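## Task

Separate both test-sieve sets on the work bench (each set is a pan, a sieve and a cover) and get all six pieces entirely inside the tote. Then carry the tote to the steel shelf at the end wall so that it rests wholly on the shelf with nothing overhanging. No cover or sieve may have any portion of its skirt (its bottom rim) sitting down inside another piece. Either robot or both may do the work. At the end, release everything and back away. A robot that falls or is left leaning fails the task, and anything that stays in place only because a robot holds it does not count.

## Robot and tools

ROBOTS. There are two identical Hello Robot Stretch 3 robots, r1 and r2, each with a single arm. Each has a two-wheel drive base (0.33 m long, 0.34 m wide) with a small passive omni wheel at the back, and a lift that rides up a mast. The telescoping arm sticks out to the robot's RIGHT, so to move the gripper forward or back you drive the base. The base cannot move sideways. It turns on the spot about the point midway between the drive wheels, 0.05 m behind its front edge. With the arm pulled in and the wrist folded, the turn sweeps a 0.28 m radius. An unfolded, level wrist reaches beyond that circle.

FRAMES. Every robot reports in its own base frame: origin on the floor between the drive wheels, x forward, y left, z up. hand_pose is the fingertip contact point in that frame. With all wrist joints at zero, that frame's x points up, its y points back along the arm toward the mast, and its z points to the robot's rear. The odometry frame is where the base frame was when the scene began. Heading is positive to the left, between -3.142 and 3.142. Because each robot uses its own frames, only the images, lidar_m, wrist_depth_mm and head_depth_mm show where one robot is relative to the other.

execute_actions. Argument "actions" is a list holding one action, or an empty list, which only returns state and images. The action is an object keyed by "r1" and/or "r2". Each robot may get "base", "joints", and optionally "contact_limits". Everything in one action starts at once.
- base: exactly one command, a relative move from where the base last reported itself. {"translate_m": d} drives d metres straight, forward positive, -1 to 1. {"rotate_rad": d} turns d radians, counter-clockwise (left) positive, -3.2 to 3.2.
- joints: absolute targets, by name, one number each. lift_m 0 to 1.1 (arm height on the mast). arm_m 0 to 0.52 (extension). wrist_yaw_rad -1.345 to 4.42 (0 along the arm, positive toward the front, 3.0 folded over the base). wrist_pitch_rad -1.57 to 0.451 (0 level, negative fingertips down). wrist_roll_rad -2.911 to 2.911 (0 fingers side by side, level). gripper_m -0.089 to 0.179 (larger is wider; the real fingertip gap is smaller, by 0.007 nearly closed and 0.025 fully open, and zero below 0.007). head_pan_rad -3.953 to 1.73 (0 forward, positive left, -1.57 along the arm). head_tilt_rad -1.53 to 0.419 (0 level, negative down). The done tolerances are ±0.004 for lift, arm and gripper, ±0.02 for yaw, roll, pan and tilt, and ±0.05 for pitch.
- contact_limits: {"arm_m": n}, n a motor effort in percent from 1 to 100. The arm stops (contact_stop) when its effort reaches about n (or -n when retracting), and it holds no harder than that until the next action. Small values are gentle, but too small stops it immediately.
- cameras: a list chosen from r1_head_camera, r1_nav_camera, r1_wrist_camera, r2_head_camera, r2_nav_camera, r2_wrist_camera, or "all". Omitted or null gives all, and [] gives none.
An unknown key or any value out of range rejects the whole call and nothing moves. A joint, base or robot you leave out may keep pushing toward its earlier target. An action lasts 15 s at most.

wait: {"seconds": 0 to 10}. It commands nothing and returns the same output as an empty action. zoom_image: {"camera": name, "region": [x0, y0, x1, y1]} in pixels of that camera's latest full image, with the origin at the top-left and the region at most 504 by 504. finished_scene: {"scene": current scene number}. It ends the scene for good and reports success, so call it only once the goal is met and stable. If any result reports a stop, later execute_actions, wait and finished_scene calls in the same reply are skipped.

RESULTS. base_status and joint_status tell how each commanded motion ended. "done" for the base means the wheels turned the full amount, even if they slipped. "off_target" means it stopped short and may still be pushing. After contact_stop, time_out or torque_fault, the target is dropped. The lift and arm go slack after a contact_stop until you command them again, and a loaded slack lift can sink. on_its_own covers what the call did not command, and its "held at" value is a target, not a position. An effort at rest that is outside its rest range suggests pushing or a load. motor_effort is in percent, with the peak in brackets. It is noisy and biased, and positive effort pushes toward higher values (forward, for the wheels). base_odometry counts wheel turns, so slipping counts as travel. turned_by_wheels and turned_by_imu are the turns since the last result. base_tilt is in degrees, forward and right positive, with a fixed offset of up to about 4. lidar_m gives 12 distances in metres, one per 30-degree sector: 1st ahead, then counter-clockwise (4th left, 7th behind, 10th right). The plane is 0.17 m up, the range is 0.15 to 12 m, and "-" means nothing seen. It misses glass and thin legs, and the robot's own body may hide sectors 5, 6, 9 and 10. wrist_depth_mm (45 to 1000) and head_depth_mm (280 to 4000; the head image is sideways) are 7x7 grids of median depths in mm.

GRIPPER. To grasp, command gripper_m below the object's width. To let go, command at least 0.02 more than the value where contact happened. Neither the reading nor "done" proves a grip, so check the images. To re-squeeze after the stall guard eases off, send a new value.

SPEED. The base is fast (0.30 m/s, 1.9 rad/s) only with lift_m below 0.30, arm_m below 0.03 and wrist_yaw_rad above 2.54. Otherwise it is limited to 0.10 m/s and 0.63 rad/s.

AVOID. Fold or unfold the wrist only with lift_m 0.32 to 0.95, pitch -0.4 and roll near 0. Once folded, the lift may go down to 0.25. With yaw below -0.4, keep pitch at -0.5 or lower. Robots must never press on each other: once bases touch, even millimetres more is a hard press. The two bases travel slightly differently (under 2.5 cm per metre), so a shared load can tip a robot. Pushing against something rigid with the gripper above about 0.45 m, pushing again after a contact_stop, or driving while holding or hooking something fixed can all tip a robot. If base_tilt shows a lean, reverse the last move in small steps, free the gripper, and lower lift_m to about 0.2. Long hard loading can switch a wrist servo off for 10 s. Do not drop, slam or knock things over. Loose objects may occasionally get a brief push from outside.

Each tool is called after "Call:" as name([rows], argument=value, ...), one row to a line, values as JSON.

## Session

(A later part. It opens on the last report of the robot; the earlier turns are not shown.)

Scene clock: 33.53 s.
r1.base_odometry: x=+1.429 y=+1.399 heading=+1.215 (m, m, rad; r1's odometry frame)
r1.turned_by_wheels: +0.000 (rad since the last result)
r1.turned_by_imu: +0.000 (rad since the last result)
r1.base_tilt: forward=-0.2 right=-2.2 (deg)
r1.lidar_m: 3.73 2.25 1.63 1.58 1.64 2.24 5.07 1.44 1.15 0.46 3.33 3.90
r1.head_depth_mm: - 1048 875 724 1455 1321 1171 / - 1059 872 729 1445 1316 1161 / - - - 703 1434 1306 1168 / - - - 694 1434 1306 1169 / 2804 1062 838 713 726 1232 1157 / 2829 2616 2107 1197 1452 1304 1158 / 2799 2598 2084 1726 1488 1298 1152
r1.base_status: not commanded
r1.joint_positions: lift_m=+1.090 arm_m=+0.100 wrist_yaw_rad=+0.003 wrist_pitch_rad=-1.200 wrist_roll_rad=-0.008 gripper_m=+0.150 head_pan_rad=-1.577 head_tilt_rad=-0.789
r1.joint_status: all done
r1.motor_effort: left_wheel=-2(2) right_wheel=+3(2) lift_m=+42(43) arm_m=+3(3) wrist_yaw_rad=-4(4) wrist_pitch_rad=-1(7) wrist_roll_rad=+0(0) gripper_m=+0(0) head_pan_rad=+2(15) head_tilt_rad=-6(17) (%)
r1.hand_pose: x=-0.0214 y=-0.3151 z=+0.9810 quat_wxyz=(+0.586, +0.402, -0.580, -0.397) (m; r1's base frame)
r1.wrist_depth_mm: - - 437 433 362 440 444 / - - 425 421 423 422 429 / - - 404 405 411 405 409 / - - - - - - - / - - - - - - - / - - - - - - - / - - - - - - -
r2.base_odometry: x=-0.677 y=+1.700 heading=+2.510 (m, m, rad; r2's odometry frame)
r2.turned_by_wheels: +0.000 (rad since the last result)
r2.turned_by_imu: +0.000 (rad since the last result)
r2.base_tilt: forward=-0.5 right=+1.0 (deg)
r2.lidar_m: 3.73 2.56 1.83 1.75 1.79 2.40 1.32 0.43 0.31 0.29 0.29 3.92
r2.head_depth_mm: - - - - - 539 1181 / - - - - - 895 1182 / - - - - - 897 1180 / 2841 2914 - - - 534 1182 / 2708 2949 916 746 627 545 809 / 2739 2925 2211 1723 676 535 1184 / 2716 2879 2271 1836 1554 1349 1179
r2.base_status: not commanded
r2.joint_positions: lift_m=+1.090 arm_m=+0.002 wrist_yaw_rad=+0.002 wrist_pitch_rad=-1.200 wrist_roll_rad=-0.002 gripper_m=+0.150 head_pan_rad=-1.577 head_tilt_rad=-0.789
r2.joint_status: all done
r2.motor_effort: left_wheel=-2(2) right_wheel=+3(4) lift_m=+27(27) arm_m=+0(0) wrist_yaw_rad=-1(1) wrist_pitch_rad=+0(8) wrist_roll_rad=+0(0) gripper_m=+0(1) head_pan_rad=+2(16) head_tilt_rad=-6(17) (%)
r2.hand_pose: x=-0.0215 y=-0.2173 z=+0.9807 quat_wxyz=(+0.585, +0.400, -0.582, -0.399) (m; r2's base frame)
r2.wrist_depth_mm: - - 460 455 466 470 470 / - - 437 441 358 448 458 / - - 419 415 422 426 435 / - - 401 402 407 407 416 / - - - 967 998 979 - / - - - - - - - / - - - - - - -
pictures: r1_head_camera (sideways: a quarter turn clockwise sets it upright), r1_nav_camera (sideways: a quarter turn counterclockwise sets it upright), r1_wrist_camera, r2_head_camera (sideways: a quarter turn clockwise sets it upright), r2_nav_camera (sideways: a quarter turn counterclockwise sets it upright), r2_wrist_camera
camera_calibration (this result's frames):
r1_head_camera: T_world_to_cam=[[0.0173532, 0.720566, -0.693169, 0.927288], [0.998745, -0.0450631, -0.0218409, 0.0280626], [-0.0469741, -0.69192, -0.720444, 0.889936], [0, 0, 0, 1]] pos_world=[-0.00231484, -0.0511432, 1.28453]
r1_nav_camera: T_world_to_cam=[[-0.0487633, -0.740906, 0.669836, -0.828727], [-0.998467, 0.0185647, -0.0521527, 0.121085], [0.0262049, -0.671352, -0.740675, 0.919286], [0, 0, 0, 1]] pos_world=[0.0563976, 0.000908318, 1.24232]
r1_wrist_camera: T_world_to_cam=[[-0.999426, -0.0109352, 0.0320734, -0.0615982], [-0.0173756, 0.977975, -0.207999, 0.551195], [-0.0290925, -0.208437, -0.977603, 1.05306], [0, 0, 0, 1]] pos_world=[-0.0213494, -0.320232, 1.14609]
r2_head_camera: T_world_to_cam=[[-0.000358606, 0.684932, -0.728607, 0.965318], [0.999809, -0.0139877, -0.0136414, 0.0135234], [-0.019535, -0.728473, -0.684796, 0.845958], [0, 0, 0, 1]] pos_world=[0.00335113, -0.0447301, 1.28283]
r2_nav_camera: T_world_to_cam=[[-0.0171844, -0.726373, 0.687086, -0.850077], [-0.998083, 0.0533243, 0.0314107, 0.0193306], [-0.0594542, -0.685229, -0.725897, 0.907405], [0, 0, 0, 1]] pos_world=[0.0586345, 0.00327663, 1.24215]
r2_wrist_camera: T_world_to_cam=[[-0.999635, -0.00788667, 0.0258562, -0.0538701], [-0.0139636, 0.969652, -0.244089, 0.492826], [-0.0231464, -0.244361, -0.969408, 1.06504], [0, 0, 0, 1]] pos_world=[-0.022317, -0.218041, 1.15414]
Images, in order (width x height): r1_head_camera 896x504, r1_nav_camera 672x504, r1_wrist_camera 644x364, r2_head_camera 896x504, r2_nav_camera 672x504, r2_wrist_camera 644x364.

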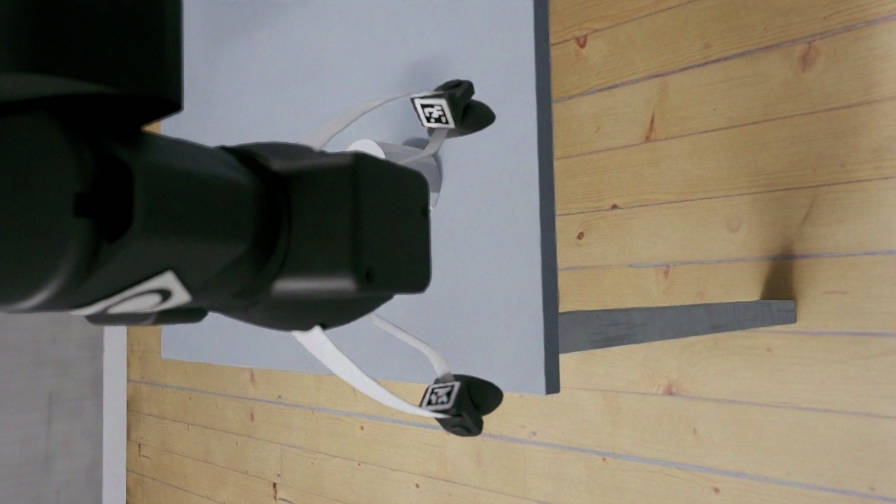

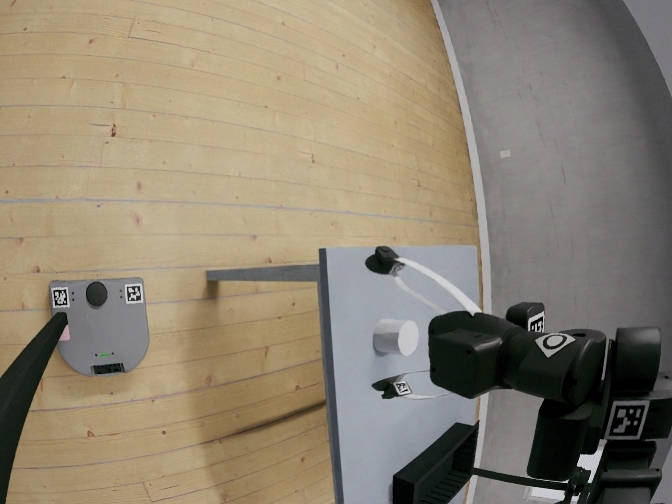

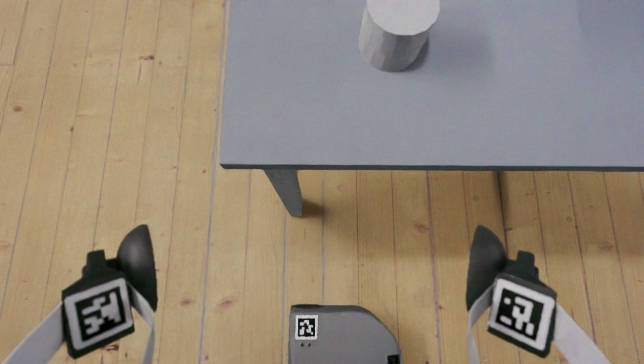

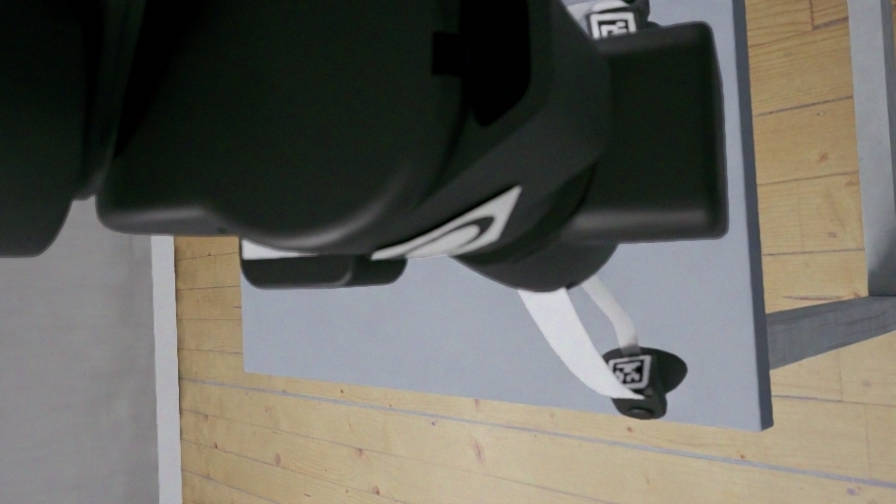

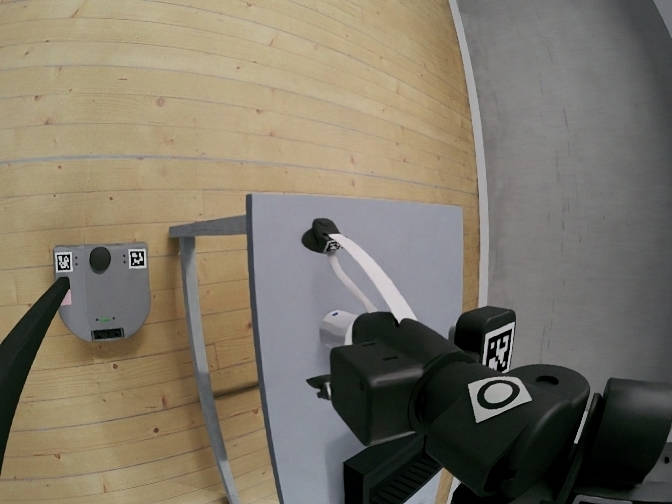

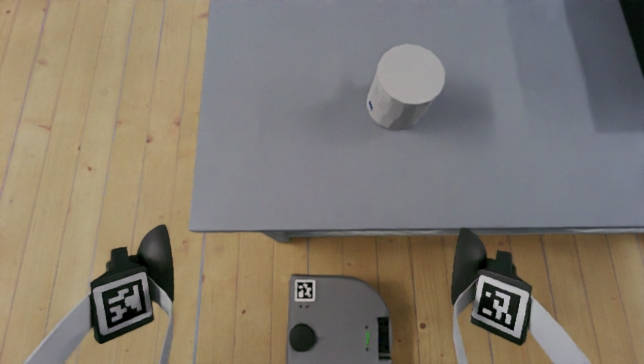

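Call:
execute_actions([
  {"r1":{"base":{"translate_m":-0.08},"joints":{"wrist_pitch_rad":-0.45,"lift_m":0.9}},"r2":{"base":{"translate_m":-0.1},"joints":{"wrist_pitch_rad":-0.45,"lift_m":0.9}}},
])

Scene clock: 37.83 s.
r1.base_odometry: x=+1.401 y=+1.324 heading=+1.214 (m, m, rad; r1's odometry frame)
r1.turned_by_wheels: +0.000 (rad since the last result)
r1.turned_by_imu: -0.001 (rad since the last result)
r1.base_tilt: forward=-0.1 right=-2.2 (deg)
r1.lidar_m: 3.81 2.24 1.61 1.58 1.64 2.25 4.98 1.37 1.15 0.47 0.47 3.94
r1.head_depth_mm: 2918 1108 918 - - 1315 1170 / 2871 1096 924 - - 1321 1165 / 2863 1096 921 - 1411 1317 1165 / 2884 1081 903 - - 1301 1168 / 2831 1082 883 714 1411 1304 1161 / 2851 1111 856 697 719 1068 1161 / 2830 2585 2097 1612 1415 1291 1159
r1.base_status: done
r1.joint_positions: lift_m=+0.900 arm_m=+0.100 wrist_yaw_rad=+0.003 wrist_pitch_rad=-0.470 wrist_roll_rad=-0.008 gripper_m=+0.150 head_pan_rad=-1.577 head_tilt_rad=-0.790
r1.joint_status: all done
r1.motor_effort: left_wheel=-2(7) right_wheel=+2(2) lift_m=+32(32) arm_m=+2(2) wrist_yaw_rad=-3(4) wrist_pitch_rad=+11(10) wrist_roll_rad=+0(0) gripper_m=+1(0) head_pan_rad=+3(1) head_tilt_rad=-5(5) (%)
r1.hand_pose: x=-0.0209 y=-0.4623 z=+0.9014 quat_wxyz=(+0.691, +0.166, -0.684, -0.163) (m; r1's base frame)
r1.wrist_depth_mm: - - - - - - - / - - - 786 795 806 635 / - - 560 570 582 593 537 / - - 447 453 445 457 465 / - - 370 286 373 392 378 / - 313 316 305 319 - 322 / - 268 275 275 278 270 285
r2.base_odometry: x=-0.596 y=+1.641 heading=+2.509 (m, m, rad; r2's odometry frame)
r2.turned_by_wheels: +0.000 (rad since the last result)
r2.turned_by_imu: +0.000 (rad since the last result)
r2.base_tilt: forward=-0.5 right=+1.0 (deg)
r2.lidar_m: 3.83 2.56 1.83 1.74 1.79 2.41 1.29 0.43 0.31 0.30 0.30 4.01
r2.head_depth_mm: 2849 2878 903 743 - - - / 2762 2872 909 744 - - - / 2783 2883 914 764 - - - / 2734 2974 910 766 - 543 1174 / 2719 2968 915 746 616 544 1181 / 2735 2906 920 744 628 545 856 / 2715 2901 2204 747 631 546 1144
r2.base_status: done
r2.joint_positions: lift_m=+0.900 arm_m=+0.002 wrist_yaw_rad=+0.001 wrist_pitch_rad=-0.470 wrist_roll_rad=-0.002 gripper_m=+0.150 head_pan_rad=-1.577 head_tilt_rad=-0.790
r2.joint_status: all done
r2.motor_effort: left_wheel=-2(6) right_wheel=+3(5) lift_m=+12(22) arm_m=+0(1) wrist_yaw_rad=-2(1) wrist_pitch_rad=+11(10) wrist_roll_rad=+1(0) gripper_m=-1(1) head_pan_rad=+2(3) head_tilt_rad=-6(6) (%)
r2.hand_pose: x=-0.0212 y=-0.3643 z=+0.9016 quat_wxyz=(+0.689, +0.165, -0.687, -0.164) (m; r2's base frame)
r2.wrist_depth_mm: - - - - - - - / - - - - - - - / - - 617 632 660 589 606 / - - 473 475 487 497 411 / - 389 381 278 386 396 381 / - - 314 242 319 335 329 / 277 262 269 264 275 269 281
pictures: r1_head_camera (sideways: a quarter turn clockwise sets it upright), r1_nav_camera (sideways: a quarter turn counterclockwise sets it upright), r1_wrist_camera, r2_head_camera (sideways: a quarter turn clockwise sets it upright), r2_nav_camera (sideways: a quarter turn counterclockwise sets it upright), r2_wrist_camera
camera_calibration (this result's frames):
r1_head_camera: T_world_to_cam=[[0.0172213, 0.720619, -0.693117, 0.927221], [0.998754, -0.0448781, -0.0218437, 0.0280661], [-0.0468468, -0.691877, -0.720494, 0.89], [0, 0, 0, 1]] pos_world=[-0.00230544, -0.0511435, 1.28453]
r1_nav_camera: T_world_to_cam=[[-0.0486276, -0.740963, 0.669783, -0.828658], [-0.99847, 0.0183852, -0.0521519, 0.121083], [0.0263285, -0.671294, -0.740723, 0.919348], [0, 0, 0, 1]] pos_world=[0.0563975, 0.000921841, 1.24232]
r1_wrist_camera: T_world_to_cam=[[-0.999494, 0.0121493, 0.0293961, -0.0470871], [-0.0165777, 0.589767, -0.807404, 1.03951], [-0.0271462, -0.807482, -0.589267, 0.317673], [0, 0, 0, 1]] pos_world=[-0.021207, -0.35598, 1.02788]
r2_head_camera: T_world_to_cam=[[-0.000494441, 0.685002, -0.728541, 0.965232], [0.999812, -0.0137875, -0.0136421, 0.0135243], [-0.0193896, -0.728411, -0.684866, 0.846049], [0, 0, 0, 1]] pos_world=[0.00336005, -0.0447288, 1.28283]
r2_nav_camera: T_world_to_cam=[[-0.0170403, -0.726443, 0.687016, -0.849986], [-0.998094, 0.0531227, 0.0314152, 0.0193248], [-0.0593174, -0.685171, -0.725963, 0.90749], [0, 0, 0, 1]] pos_world=[0.0586339, 0.00329285, 1.24215]
r2_wrist_camera: T_world_to_cam=[[-0.999662, 0.0105888, 0.0237359, -0.0440666], [-0.0137315, 0.560214, -0.828234, 0.993622], [-0.0220672, -0.82828, -0.55988, 0.370473], [0, 0, 0, 1]] pos_world=[-0.0222324, -0.249319, 1.03142]
Images, in order (width x height): r1_head_camera 896x504, r1_nav_camera 672x504, r1_wrist_camera 644x364, r2_head_camera 896x504, r2_nav_camera 672x504, r2_wrist_camera 644x364.

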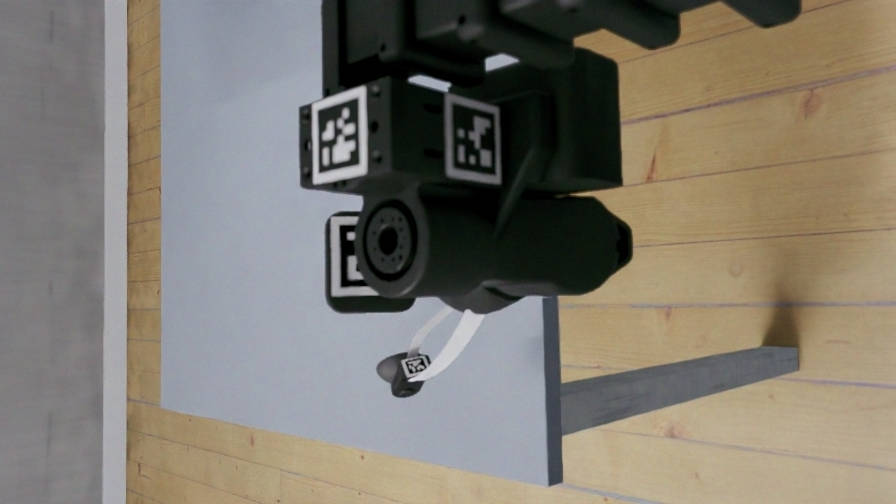

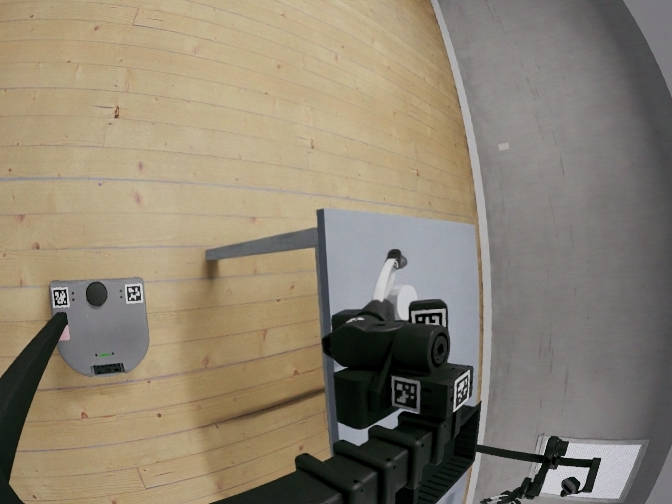

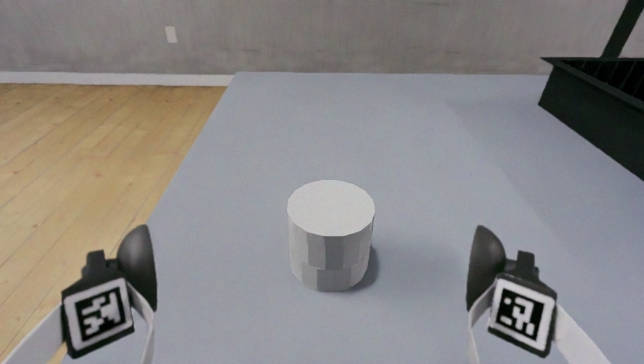

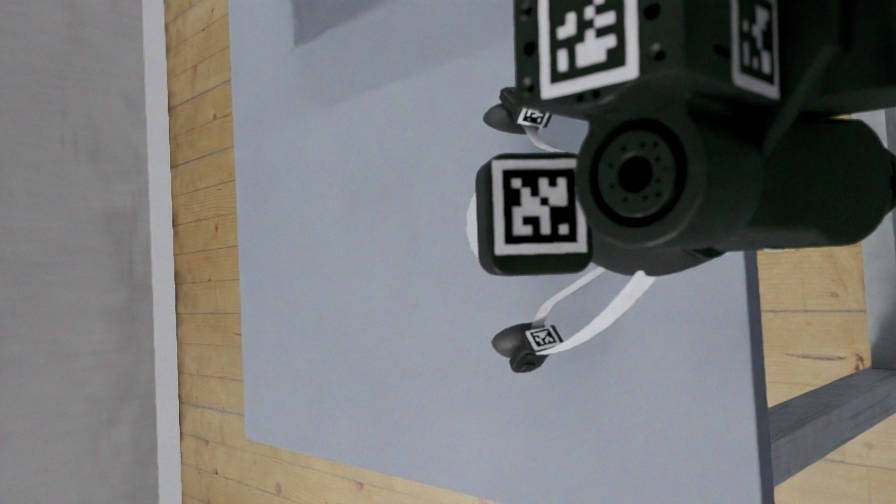

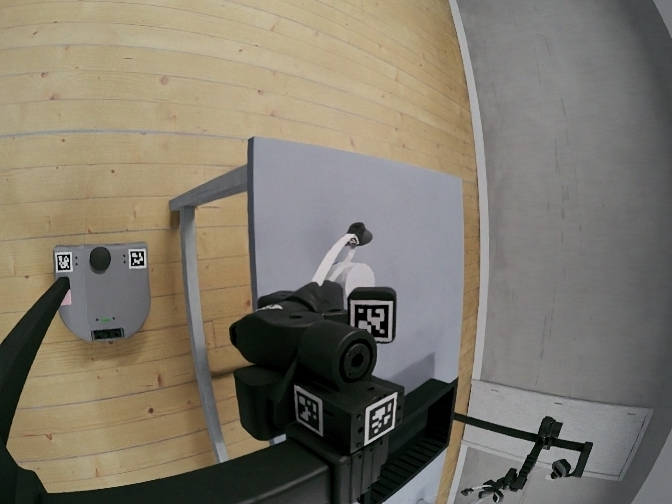

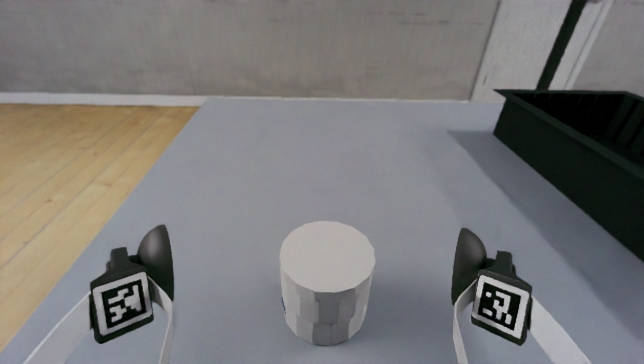

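Call:
zoom_image(camera="r1_wrist_camera", region=[260,160,410,310])

Call:
zoom_image(camera="r2_wrist_camera", region=[250,205,410,364])

Region (260, 160, 410, 310) of r1_wrist_camera's 644x364 image, scaled by 3.360.

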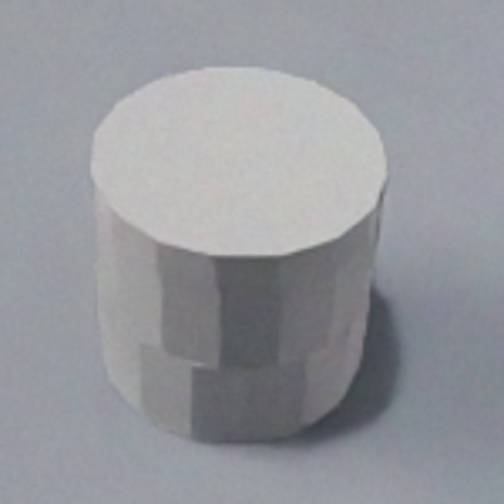

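Region (250, 205, 410, 364) of r2_wrist_camera's 644x364 image, scaled by 3.150; it fills the top 501 rows of this view, and the rest is white.

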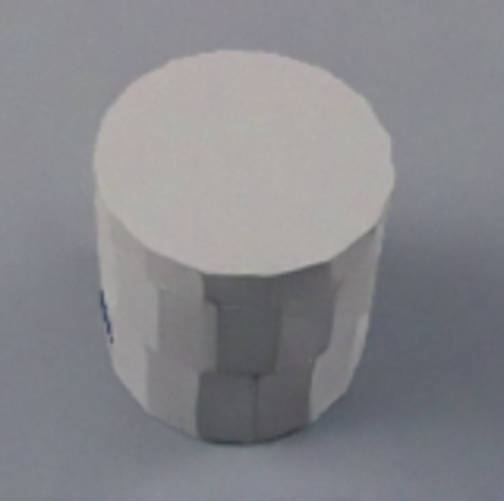

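Call:
execute_actions([
  {"r1":{"base":{"translate_m":-0.01},"joints":{"wrist_pitch_rad":-1.2,"lift_m":1.0,"gripper_m":0.12}},"r2":{"base":{"translate_m":-0.008},"joints":{"wrist_pitch_rad":-1.2,"lift_m":1.0,"gripper_m":0.12}}},
], cameras=[])

Call:
execute_actions([
  {"r1":{"joints":{"arm_m":0.36}},"r2":{"joints":{"arm_m":0.205}}},
], cameras=[])

Call:
execute_actions([
  {"r1":{"joints":{"lift_m":0.945}},"r2":{"joints":{"lift_m":0.945}}},
])

Scene clock: 42.30 s.
r1.base_odometry: x=+1.398 y=+1.315 heading=+1.214 (m, m, rad; r1's odometry frame)
r1.turned_by_wheels: +0.000 (rad since the last result)
r1.turned_by_imu: -0.001 (rad since the last result)
r1.base_tilt: forward=+0.0 right=-2.2 (deg)
r1.lidar_m: 3.83 2.25 1.61 1.58 1.64 2.25 4.96 1.36 1.15 0.47 0.47 3.97
r1.head_depth_mm: - - - 691 1449 1322 1166 / - - - 689 1451 1315 1173 / 2838 - - - 1438 1311 1172 / 2829 - - - 1438 1312 1166 / 2880 1081 885 731 1422 1306 1158 / 2882 1076 858 710 737 1066 1158 / 2814 2579 2009 744 1395 1297 1157
r1.base_status: done
r1.joint_positions: lift_m=+1.000 arm_m=+0.100 wrist_yaw_rad=+0.003 wrist_pitch_rad=-1.201 wrist_roll_rad=-0.008 gripper_m=+0.120 head_pan_rad=-1.577 head_tilt_rad=-0.790
r1.joint_status: all done
r1.motor_effort: left_wheel=-2(7) right_wheel=+2(5) lift_m=+43(47) arm_m=+2(2) wrist_yaw_rad=-3(3) wrist_pitch_rad=+0(9) wrist_roll_rad=+0(0) gripper_m=+0(85) head_pan_rad=+1(2) head_tilt_rad=-6(6) (%)
r1.hand_pose: x=-0.0214 y=-0.3149 z=+0.8909 quat_wxyz=(+0.586, +0.402, -0.580, -0.398) (m; r1's base frame)
r1.wrist_depth_mm: - 331 331 333 336 340 342 / - 319 320 322 325 331 331 / - 310 315 310 314 315 317 / - - - - - - - / - - - - - - - / 965 - - - - - - / 929 943 955 - 954 969 -
r2.base_odometry: x=-0.590 y=+1.636 heading=+2.509 (m, m, rad; r2's odometry frame)
r2.turned_by_wheels: +0.000 (rad since the last result)
r2.turned_by_imu: +0.001 (rad since the last result)
r2.base_tilt: forward=-0.6 right=+1.0 (deg)
r2.lidar_m: 3.83 2.55 1.83 1.74 1.79 2.39 4.89 0.44 0.31 0.30 0.30 4.01
r2.head_depth_mm: 2850 3035 - - - - 1014 / 2796 2897 971 - - - 979 / 2752 2900 975 - - - 972 / 2726 2915 941 765 615 - 1159 / 2745 2930 919 746 628 565 1187 / 2730 2913 916 744 629 545 857 / 2700 2875 2088 745 630 545 1131
r2.base_status: done
r2.joint_positions: lift_m=+1.000 arm_m=+0.002 wrist_yaw_rad=+0.001 wrist_pitch_rad=-1.200 wrist_roll_rad=-0.002 gripper_m=+0.120 head_pan_rad=-1.577 head_tilt_rad=-0.790
r2.joint_status: all done
r2.motor_effort: left_wheel=-2(7) right_wheel=+3(6) lift_m=+27(28) arm_m=+0(1) wrist_yaw_rad=+0(1) wrist_pitch_rad=+0(9) wrist_roll_rad=+0(0) gripper_m=+1(83) head_pan_rad=+2(2) head_tilt_rad=-6(6) (%)
r2.hand_pose: x=-0.0215 y=-0.2172 z=+0.8907 quat_wxyz=(+0.585, +0.400, -0.582, -0.399) (m; r2's base frame)
r2.wrist_depth_mm: - 342 350 268 356 359 364 / - 329 332 328 337 344 345 / - 314 319 320 320 325 333 / 306 303 303 309 310 314 319 / - - 864 - - - - / - - 993 - - - - / 951 949 947 - 974 - -
pictures: none
No camera images: the call's "cameras" was empty. Leave "cameras" out to get every camera's image.

Scene clock: 45.43 s.
r1.base_odometry: x=+1.398 y=+1.315 heading=+1.214 (m, m, rad; r1's odometry frame)
r1.turned_by_wheels: +0.000 (rad since the last result)
r1.turned_by_imu: -0.001 (rad since the last result)
r1.base_tilt: forward=-0.4 right=-2.2 (deg)
r1.lidar_m: 3.81 2.25 1.61 1.58 1.64 2.24 4.99 1.36 1.15 0.47 0.47 3.98
r1.head_depth_mm: - 1067 872 724 1450 1315 1171 / 2958 1092 869 721 1440 1312 1174 / - 1089 845 718 1439 1312 1165 / - - 863 699 1443 1313 1166 / 2851 1077 859 715 1405 1303 1162 / 2820 1073 855 710 739 1063 1157 / 2791 2594 2021 746 1409 1303 1159
r1.base_status: not commanded
r1.joint_positions: lift_m=+1.000 arm_m=+0.360 wrist_yaw_rad=+0.001 wrist_pitch_rad=-1.201 wrist_roll_rad=-0.008 gripper_m=+0.120 head_pan_rad=-1.577 head_tilt_rad=-0.790
r1.joint_status: all done
r1.motor_effort: left_wheel=-3(2) right_wheel=+3(3) lift_m=+43(43) arm_m=+2(2) wrist_yaw_rad=-1(4) wrist_pitch_rad=+0(0) wrist_roll_rad=+0(0) gripper_m=+0(0) head_pan_rad=+2(3) head_tilt_rad=-5(6) (%)
r1.hand_pose: x=-0.0215 y=-0.5748 z=+0.8909 quat_wxyz=(+0.586, +0.402, -0.580, -0.398) (m; r1's base frame)
r1.wrist_depth_mm: - 329 329 333 336 336 340 / - 320 321 320 326 324 327 / - 307 307 311 312 314 317 / - 296 300 299 302 302 307 / - 288 287 221 291 294 293 / 954 - 279 213 284 286 287 / 957 268 271 271 274 273 276
r2.base_odometry: x=-0.590 y=+1.636 heading=+2.509 (m, m, rad; r2's odometry frame)
r2.turned_by_wheels: +0.000 (rad since the last result)
r2.turned_by_imu: +0.001 (rad since the last result)
r2.base_tilt: forward=-0.5 right=+1.1 (deg)
r2.lidar_m: 3.84 2.56 1.82 1.74 1.79 2.40 4.87 0.44 0.31 0.30 0.31 4.02
r2.head_depth_mm: - 2907 881 743 626 552 1182 / - - 881 744 628 554 1186 / - - - 725 615 553 1176 / 2666 2913 - 725 600 554 1190 / 2757 2900 912 764 627 543 1183 / 2751 2935 914 746 630 544 853 / 2720 2913 2079 747 632 546 1133
r2.base_status: not commanded
r2.joint_positions: lift_m=+1.000 arm_m=+0.205 wrist_yaw_rad=+0.000 wrist_pitch_rad=-1.201 wrist_roll_rad=-0.002 gripper_m=+0.120 head_pan_rad=-1.577 head_tilt_rad=-0.790
r2.joint_status: all done
r2.motor_effort: left_wheel=-2(2) right_wheel=+4(3) lift_m=+27(27) arm_m=+5(5) wrist_yaw_rad=-1(1) wrist_pitch_rad=+1(1) wrist_roll_rad=+0(1) gripper_m=-1(0) head_pan_rad=+2(2) head_tilt_rad=-6(6) (%)
r2.hand_pose: x=-0.0216 y=-0.4199 z=+0.8906 quat_wxyz=(+0.584, +0.400, -0.583, -0.399) (m; r2's base frame)
r2.wrist_depth_mm: - 344 352 353 355 358 363 / - 329 332 335 337 338 346 / 316 315 316 320 319 325 327 / 299 299 302 308 311 310 315 / 287 291 289 221 296 297 302 / 278 279 279 218 282 289 289 / 264 264 267 271 274 278 281
pictures: none
No camera images: the call's "cameras" was empty. Leave "cameras" out to get every camera's image.

Scene clock: 46.77 s.
r1.base_odometry: x=+1.398 y=+1.315 heading=+1.214 (m, m, rad; r1's odometry frame)
r1.turned_by_wheels: +0.000 (rad since the last result)
r1.turned_by_imu: +0.000 (rad since the last result)
r1.base_tilt: forward=-0.3 right=-2.1 (deg)
r1.lidar_m: 3.82 2.24 1.61 1.58 1.64 2.24 4.98 1.35 1.15 0.47 0.47 3.98
r1.head_depth_mm: 2858 - - 700 1445 1325 1174 / - 1056 871 719 1442 1316 1178 / - 1012 866 720 1436 1321 1161 / - - 815 697 1440 1311 1162 / 2846 1074 856 714 1408 1306 1166 / 2850 1073 855 711 739 1065 1156 / 2831 2595 2011 744 1404 1299 1158
r1.base_status: not commanded
r1.joint_positions: lift_m=+0.945 arm_m=+0.360 wrist_yaw_rad=+0.001 wrist_pitch_rad=-1.201 wrist_roll_rad=-0.008 gripper_m=+0.120 head_pan_rad=-1.577 head_tilt_rad=-0.790
r1.joint_status: all done
r1.motor_effort: left_wheel=-2(2) right_wheel=+3(2) lift_m=+32(37) arm_m=+2(2) wrist_yaw_rad=-2(2) wrist_pitch_rad=+0(0) wrist_roll_rad=+0(0) gripper_m=+0(0) head_pan_rad=+3(2) head_tilt_rad=-5(6) (%)
r1.hand_pose: x=-0.0215 y=-0.5748 z=+0.8363 quat_wxyz=(+0.586, +0.402, -0.580, -0.398) (m; r1's base frame)
r1.wrist_depth_mm: - 269 271 272 276 272 274 / - 258 262 265 266 265 267 / 251 251 253 255 255 257 258 / 242 241 243 172 246 246 248 / 234 234 234 166 236 239 239 / 225 - 227 161 227 233 235 / 220 218 221 223 224 222 226
r2.base_odometry: x=-0.590 y=+1.636 heading=+2.509 (m, m, rad; r2's odometry frame)
r2.turned_by_wheels: +0.000 (rad since the last result)
r2.turned_by_imu: +0.000 (rad since the last result)
r2.base_tilt: forward=-0.4 right=+1.0 (deg)
r2.lidar_m: 3.84 2.56 1.82 1.74 1.80 2.39 4.88 0.44 0.31 0.30 0.31 4.03
r2.head_depth_mm: 2812 - - 742 628 552 1182 / 2774 - - 743 625 553 1189 / 2759 - - 733 614 553 1187 / 2759 2987 929 649 600 554 1185 / 2747 2913 912 762 627 544 1181 / 2742 2913 916 743 629 544 855 / 2693 2900 2070 746 630 544 1128
r2.base_status: not commanded
r2.joint_positions: lift_m=+0.945 arm_m=+0.205 wrist_yaw_rad=+0.000 wrist_pitch_rad=-1.201 wrist_roll_rad=-0.002 gripper_m=+0.120 head_pan_rad=-1.577 head_tilt_rad=-0.790
r2.joint_status: all done
r2.motor_effort: left_wheel=-2(2) right_wheel=+4(3) lift_m=+11(23) arm_m=+5(6) wrist_yaw_rad=+0(1) wrist_pitch_rad=+1(1) wrist_roll_rad=+0(0) gripper_m=-1(0) head_pan_rad=+2(2) head_tilt_rad=-6(6) (%)
r2.hand_pose: x=-0.0216 y=-0.4198 z=+0.8365 quat_wxyz=(+0.584, +0.400, -0.582, -0.400) (m; r2's base frame)
r2.wrist_depth_mm: 278 281 283 286 289 293 296 / 265 267 270 274 276 281 282 / 255 257 261 261 264 267 271 / 243 244 247 176 255 257 257 / 234 238 234 168 242 244 247 / 224 227 227 162 230 236 237 / 217 219 220 220 224 225 229
pictures: r1_head_camera (sideways: a quarter turn clockwise sets it upright), r1_nav_camera (sideways: a quarter turn counterclockwise sets it upright), r1_wrist_camera, r2_head_camera (sideways: a quarter turn clockwise sets it upright), r2_nav_camera (sideways: a quarter turn counterclockwise sets it upright), r2_wrist_camera
camera_calibration (this result's frames):
r1_head_camera: T_world_to_cam=[[0.017186, 0.720895, -0.692831, 0.926848], [0.998756, -0.0448183, -0.021859, 0.0280861], [-0.0468096, -0.691593, -0.720769, 0.890357], [0, 0, 0, 1]] pos_world=[-0.00230278, -0.051137, 1.2845]
r1_nav_camera: T_world_to_cam=[[-0.0485912, -0.741232, 0.669488, -0.828274], [-0.998471, 0.0183547, -0.052147, 0.121077], [0.0263648, -0.670998, -0.74099, 0.919695], [0, 0, 0, 1]] pos_world=[0.0563976, 0.000948087, 1.24232]
r1_wrist_camera: T_world_to_cam=[[-0.999441, -0.00945133, 0.032064, -0.0590436], [-0.0158905, 0.978219, -0.206965, 0.774415], [-0.0294095, -0.207359, -0.977823, 0.858244], [0, 0, 0, 1]] pos_world=[-0.0214642, -0.580141, 1.00138]
r2_head_camera: T_world_to_cam=[[-0.00053261, 0.685274, -0.728285, 0.964899], [0.999813, -0.0137243, -0.0136449, 0.013528], [-0.0193457, -0.728156, -0.685138, 0.846402], [0, 0, 0, 1]] pos_world=[0.00336269, -0.0447218, 1.28281]
r2_nav_camera: T_world_to_cam=[[-0.0169997, -0.7267, 0.686745, -0.849633], [-0.998097, 0.0530529, 0.0314327, 0.019302], [-0.0592759, -0.684903, -0.726219, 0.907822], [0, 0, 0, 1]] pos_world=[0.0586338, 0.00331821, 1.24215]
r2_wrist_camera: T_world_to_cam=[[-0.999645, -0.00647453, 0.0258479, -0.0512421], [-0.0125614, 0.969987, -0.242833, 0.653162], [-0.0234999, -0.243071, -0.969724, 0.876568], [0, 0, 0, 1]] pos_world=[-0.0224201, -0.420822, 1.00996]
Images, in order (width x height): r1_head_camera 896x504, r1_nav_camera 672x504, r1_wrist_camera 644x364, r2_head_camera 896x504, r2_nav_camera 672x504, r2_wrist_camera 644x364.

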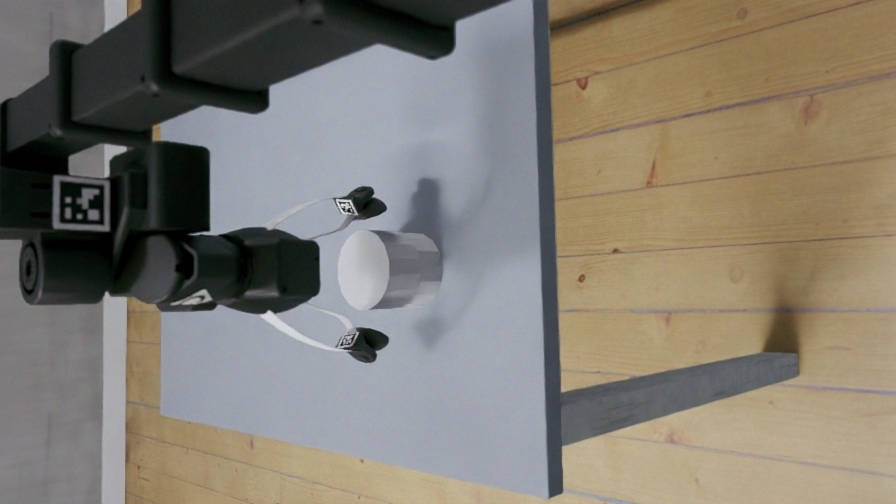

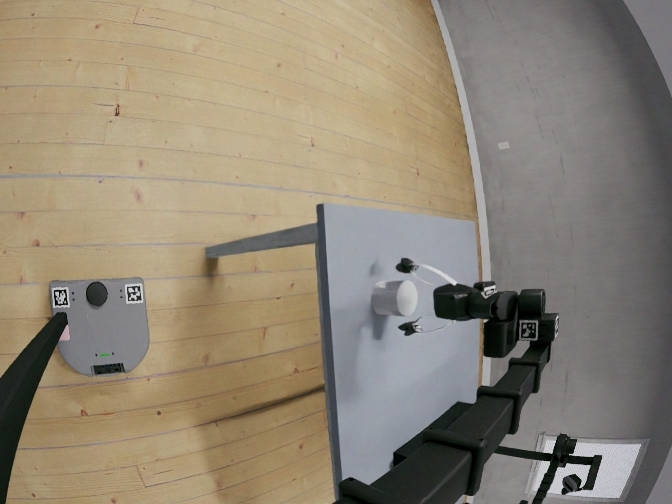

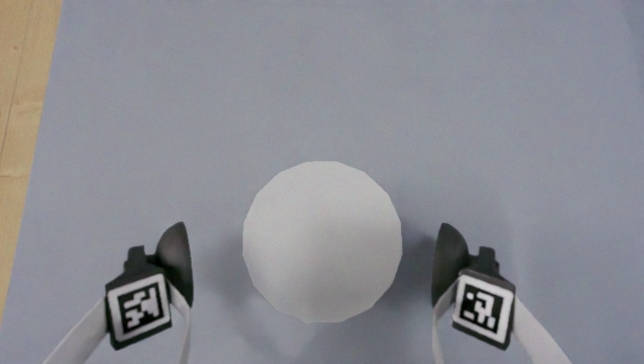

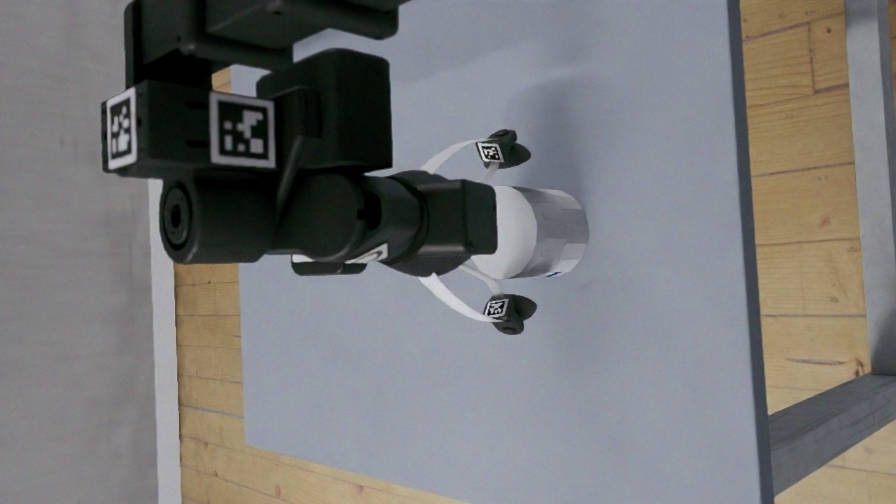

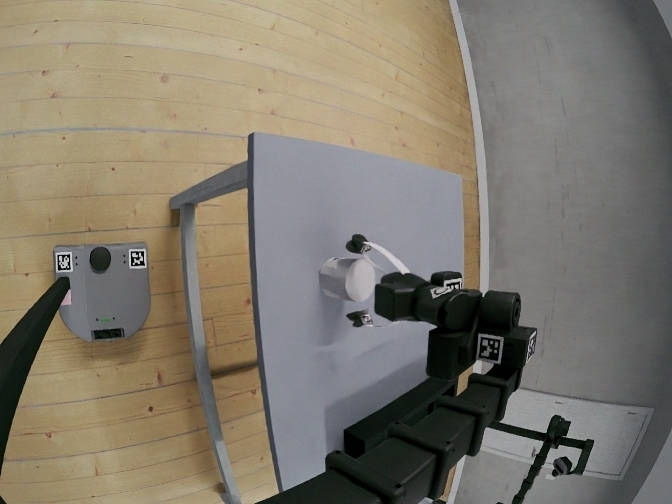

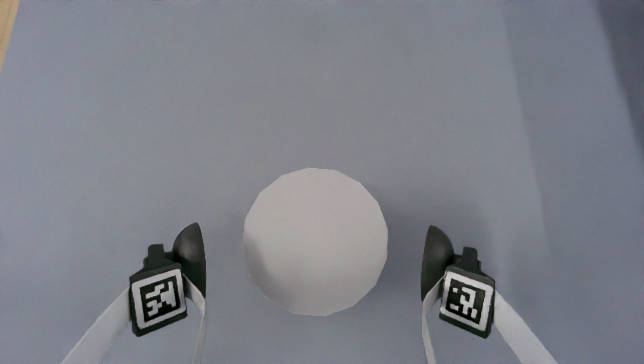

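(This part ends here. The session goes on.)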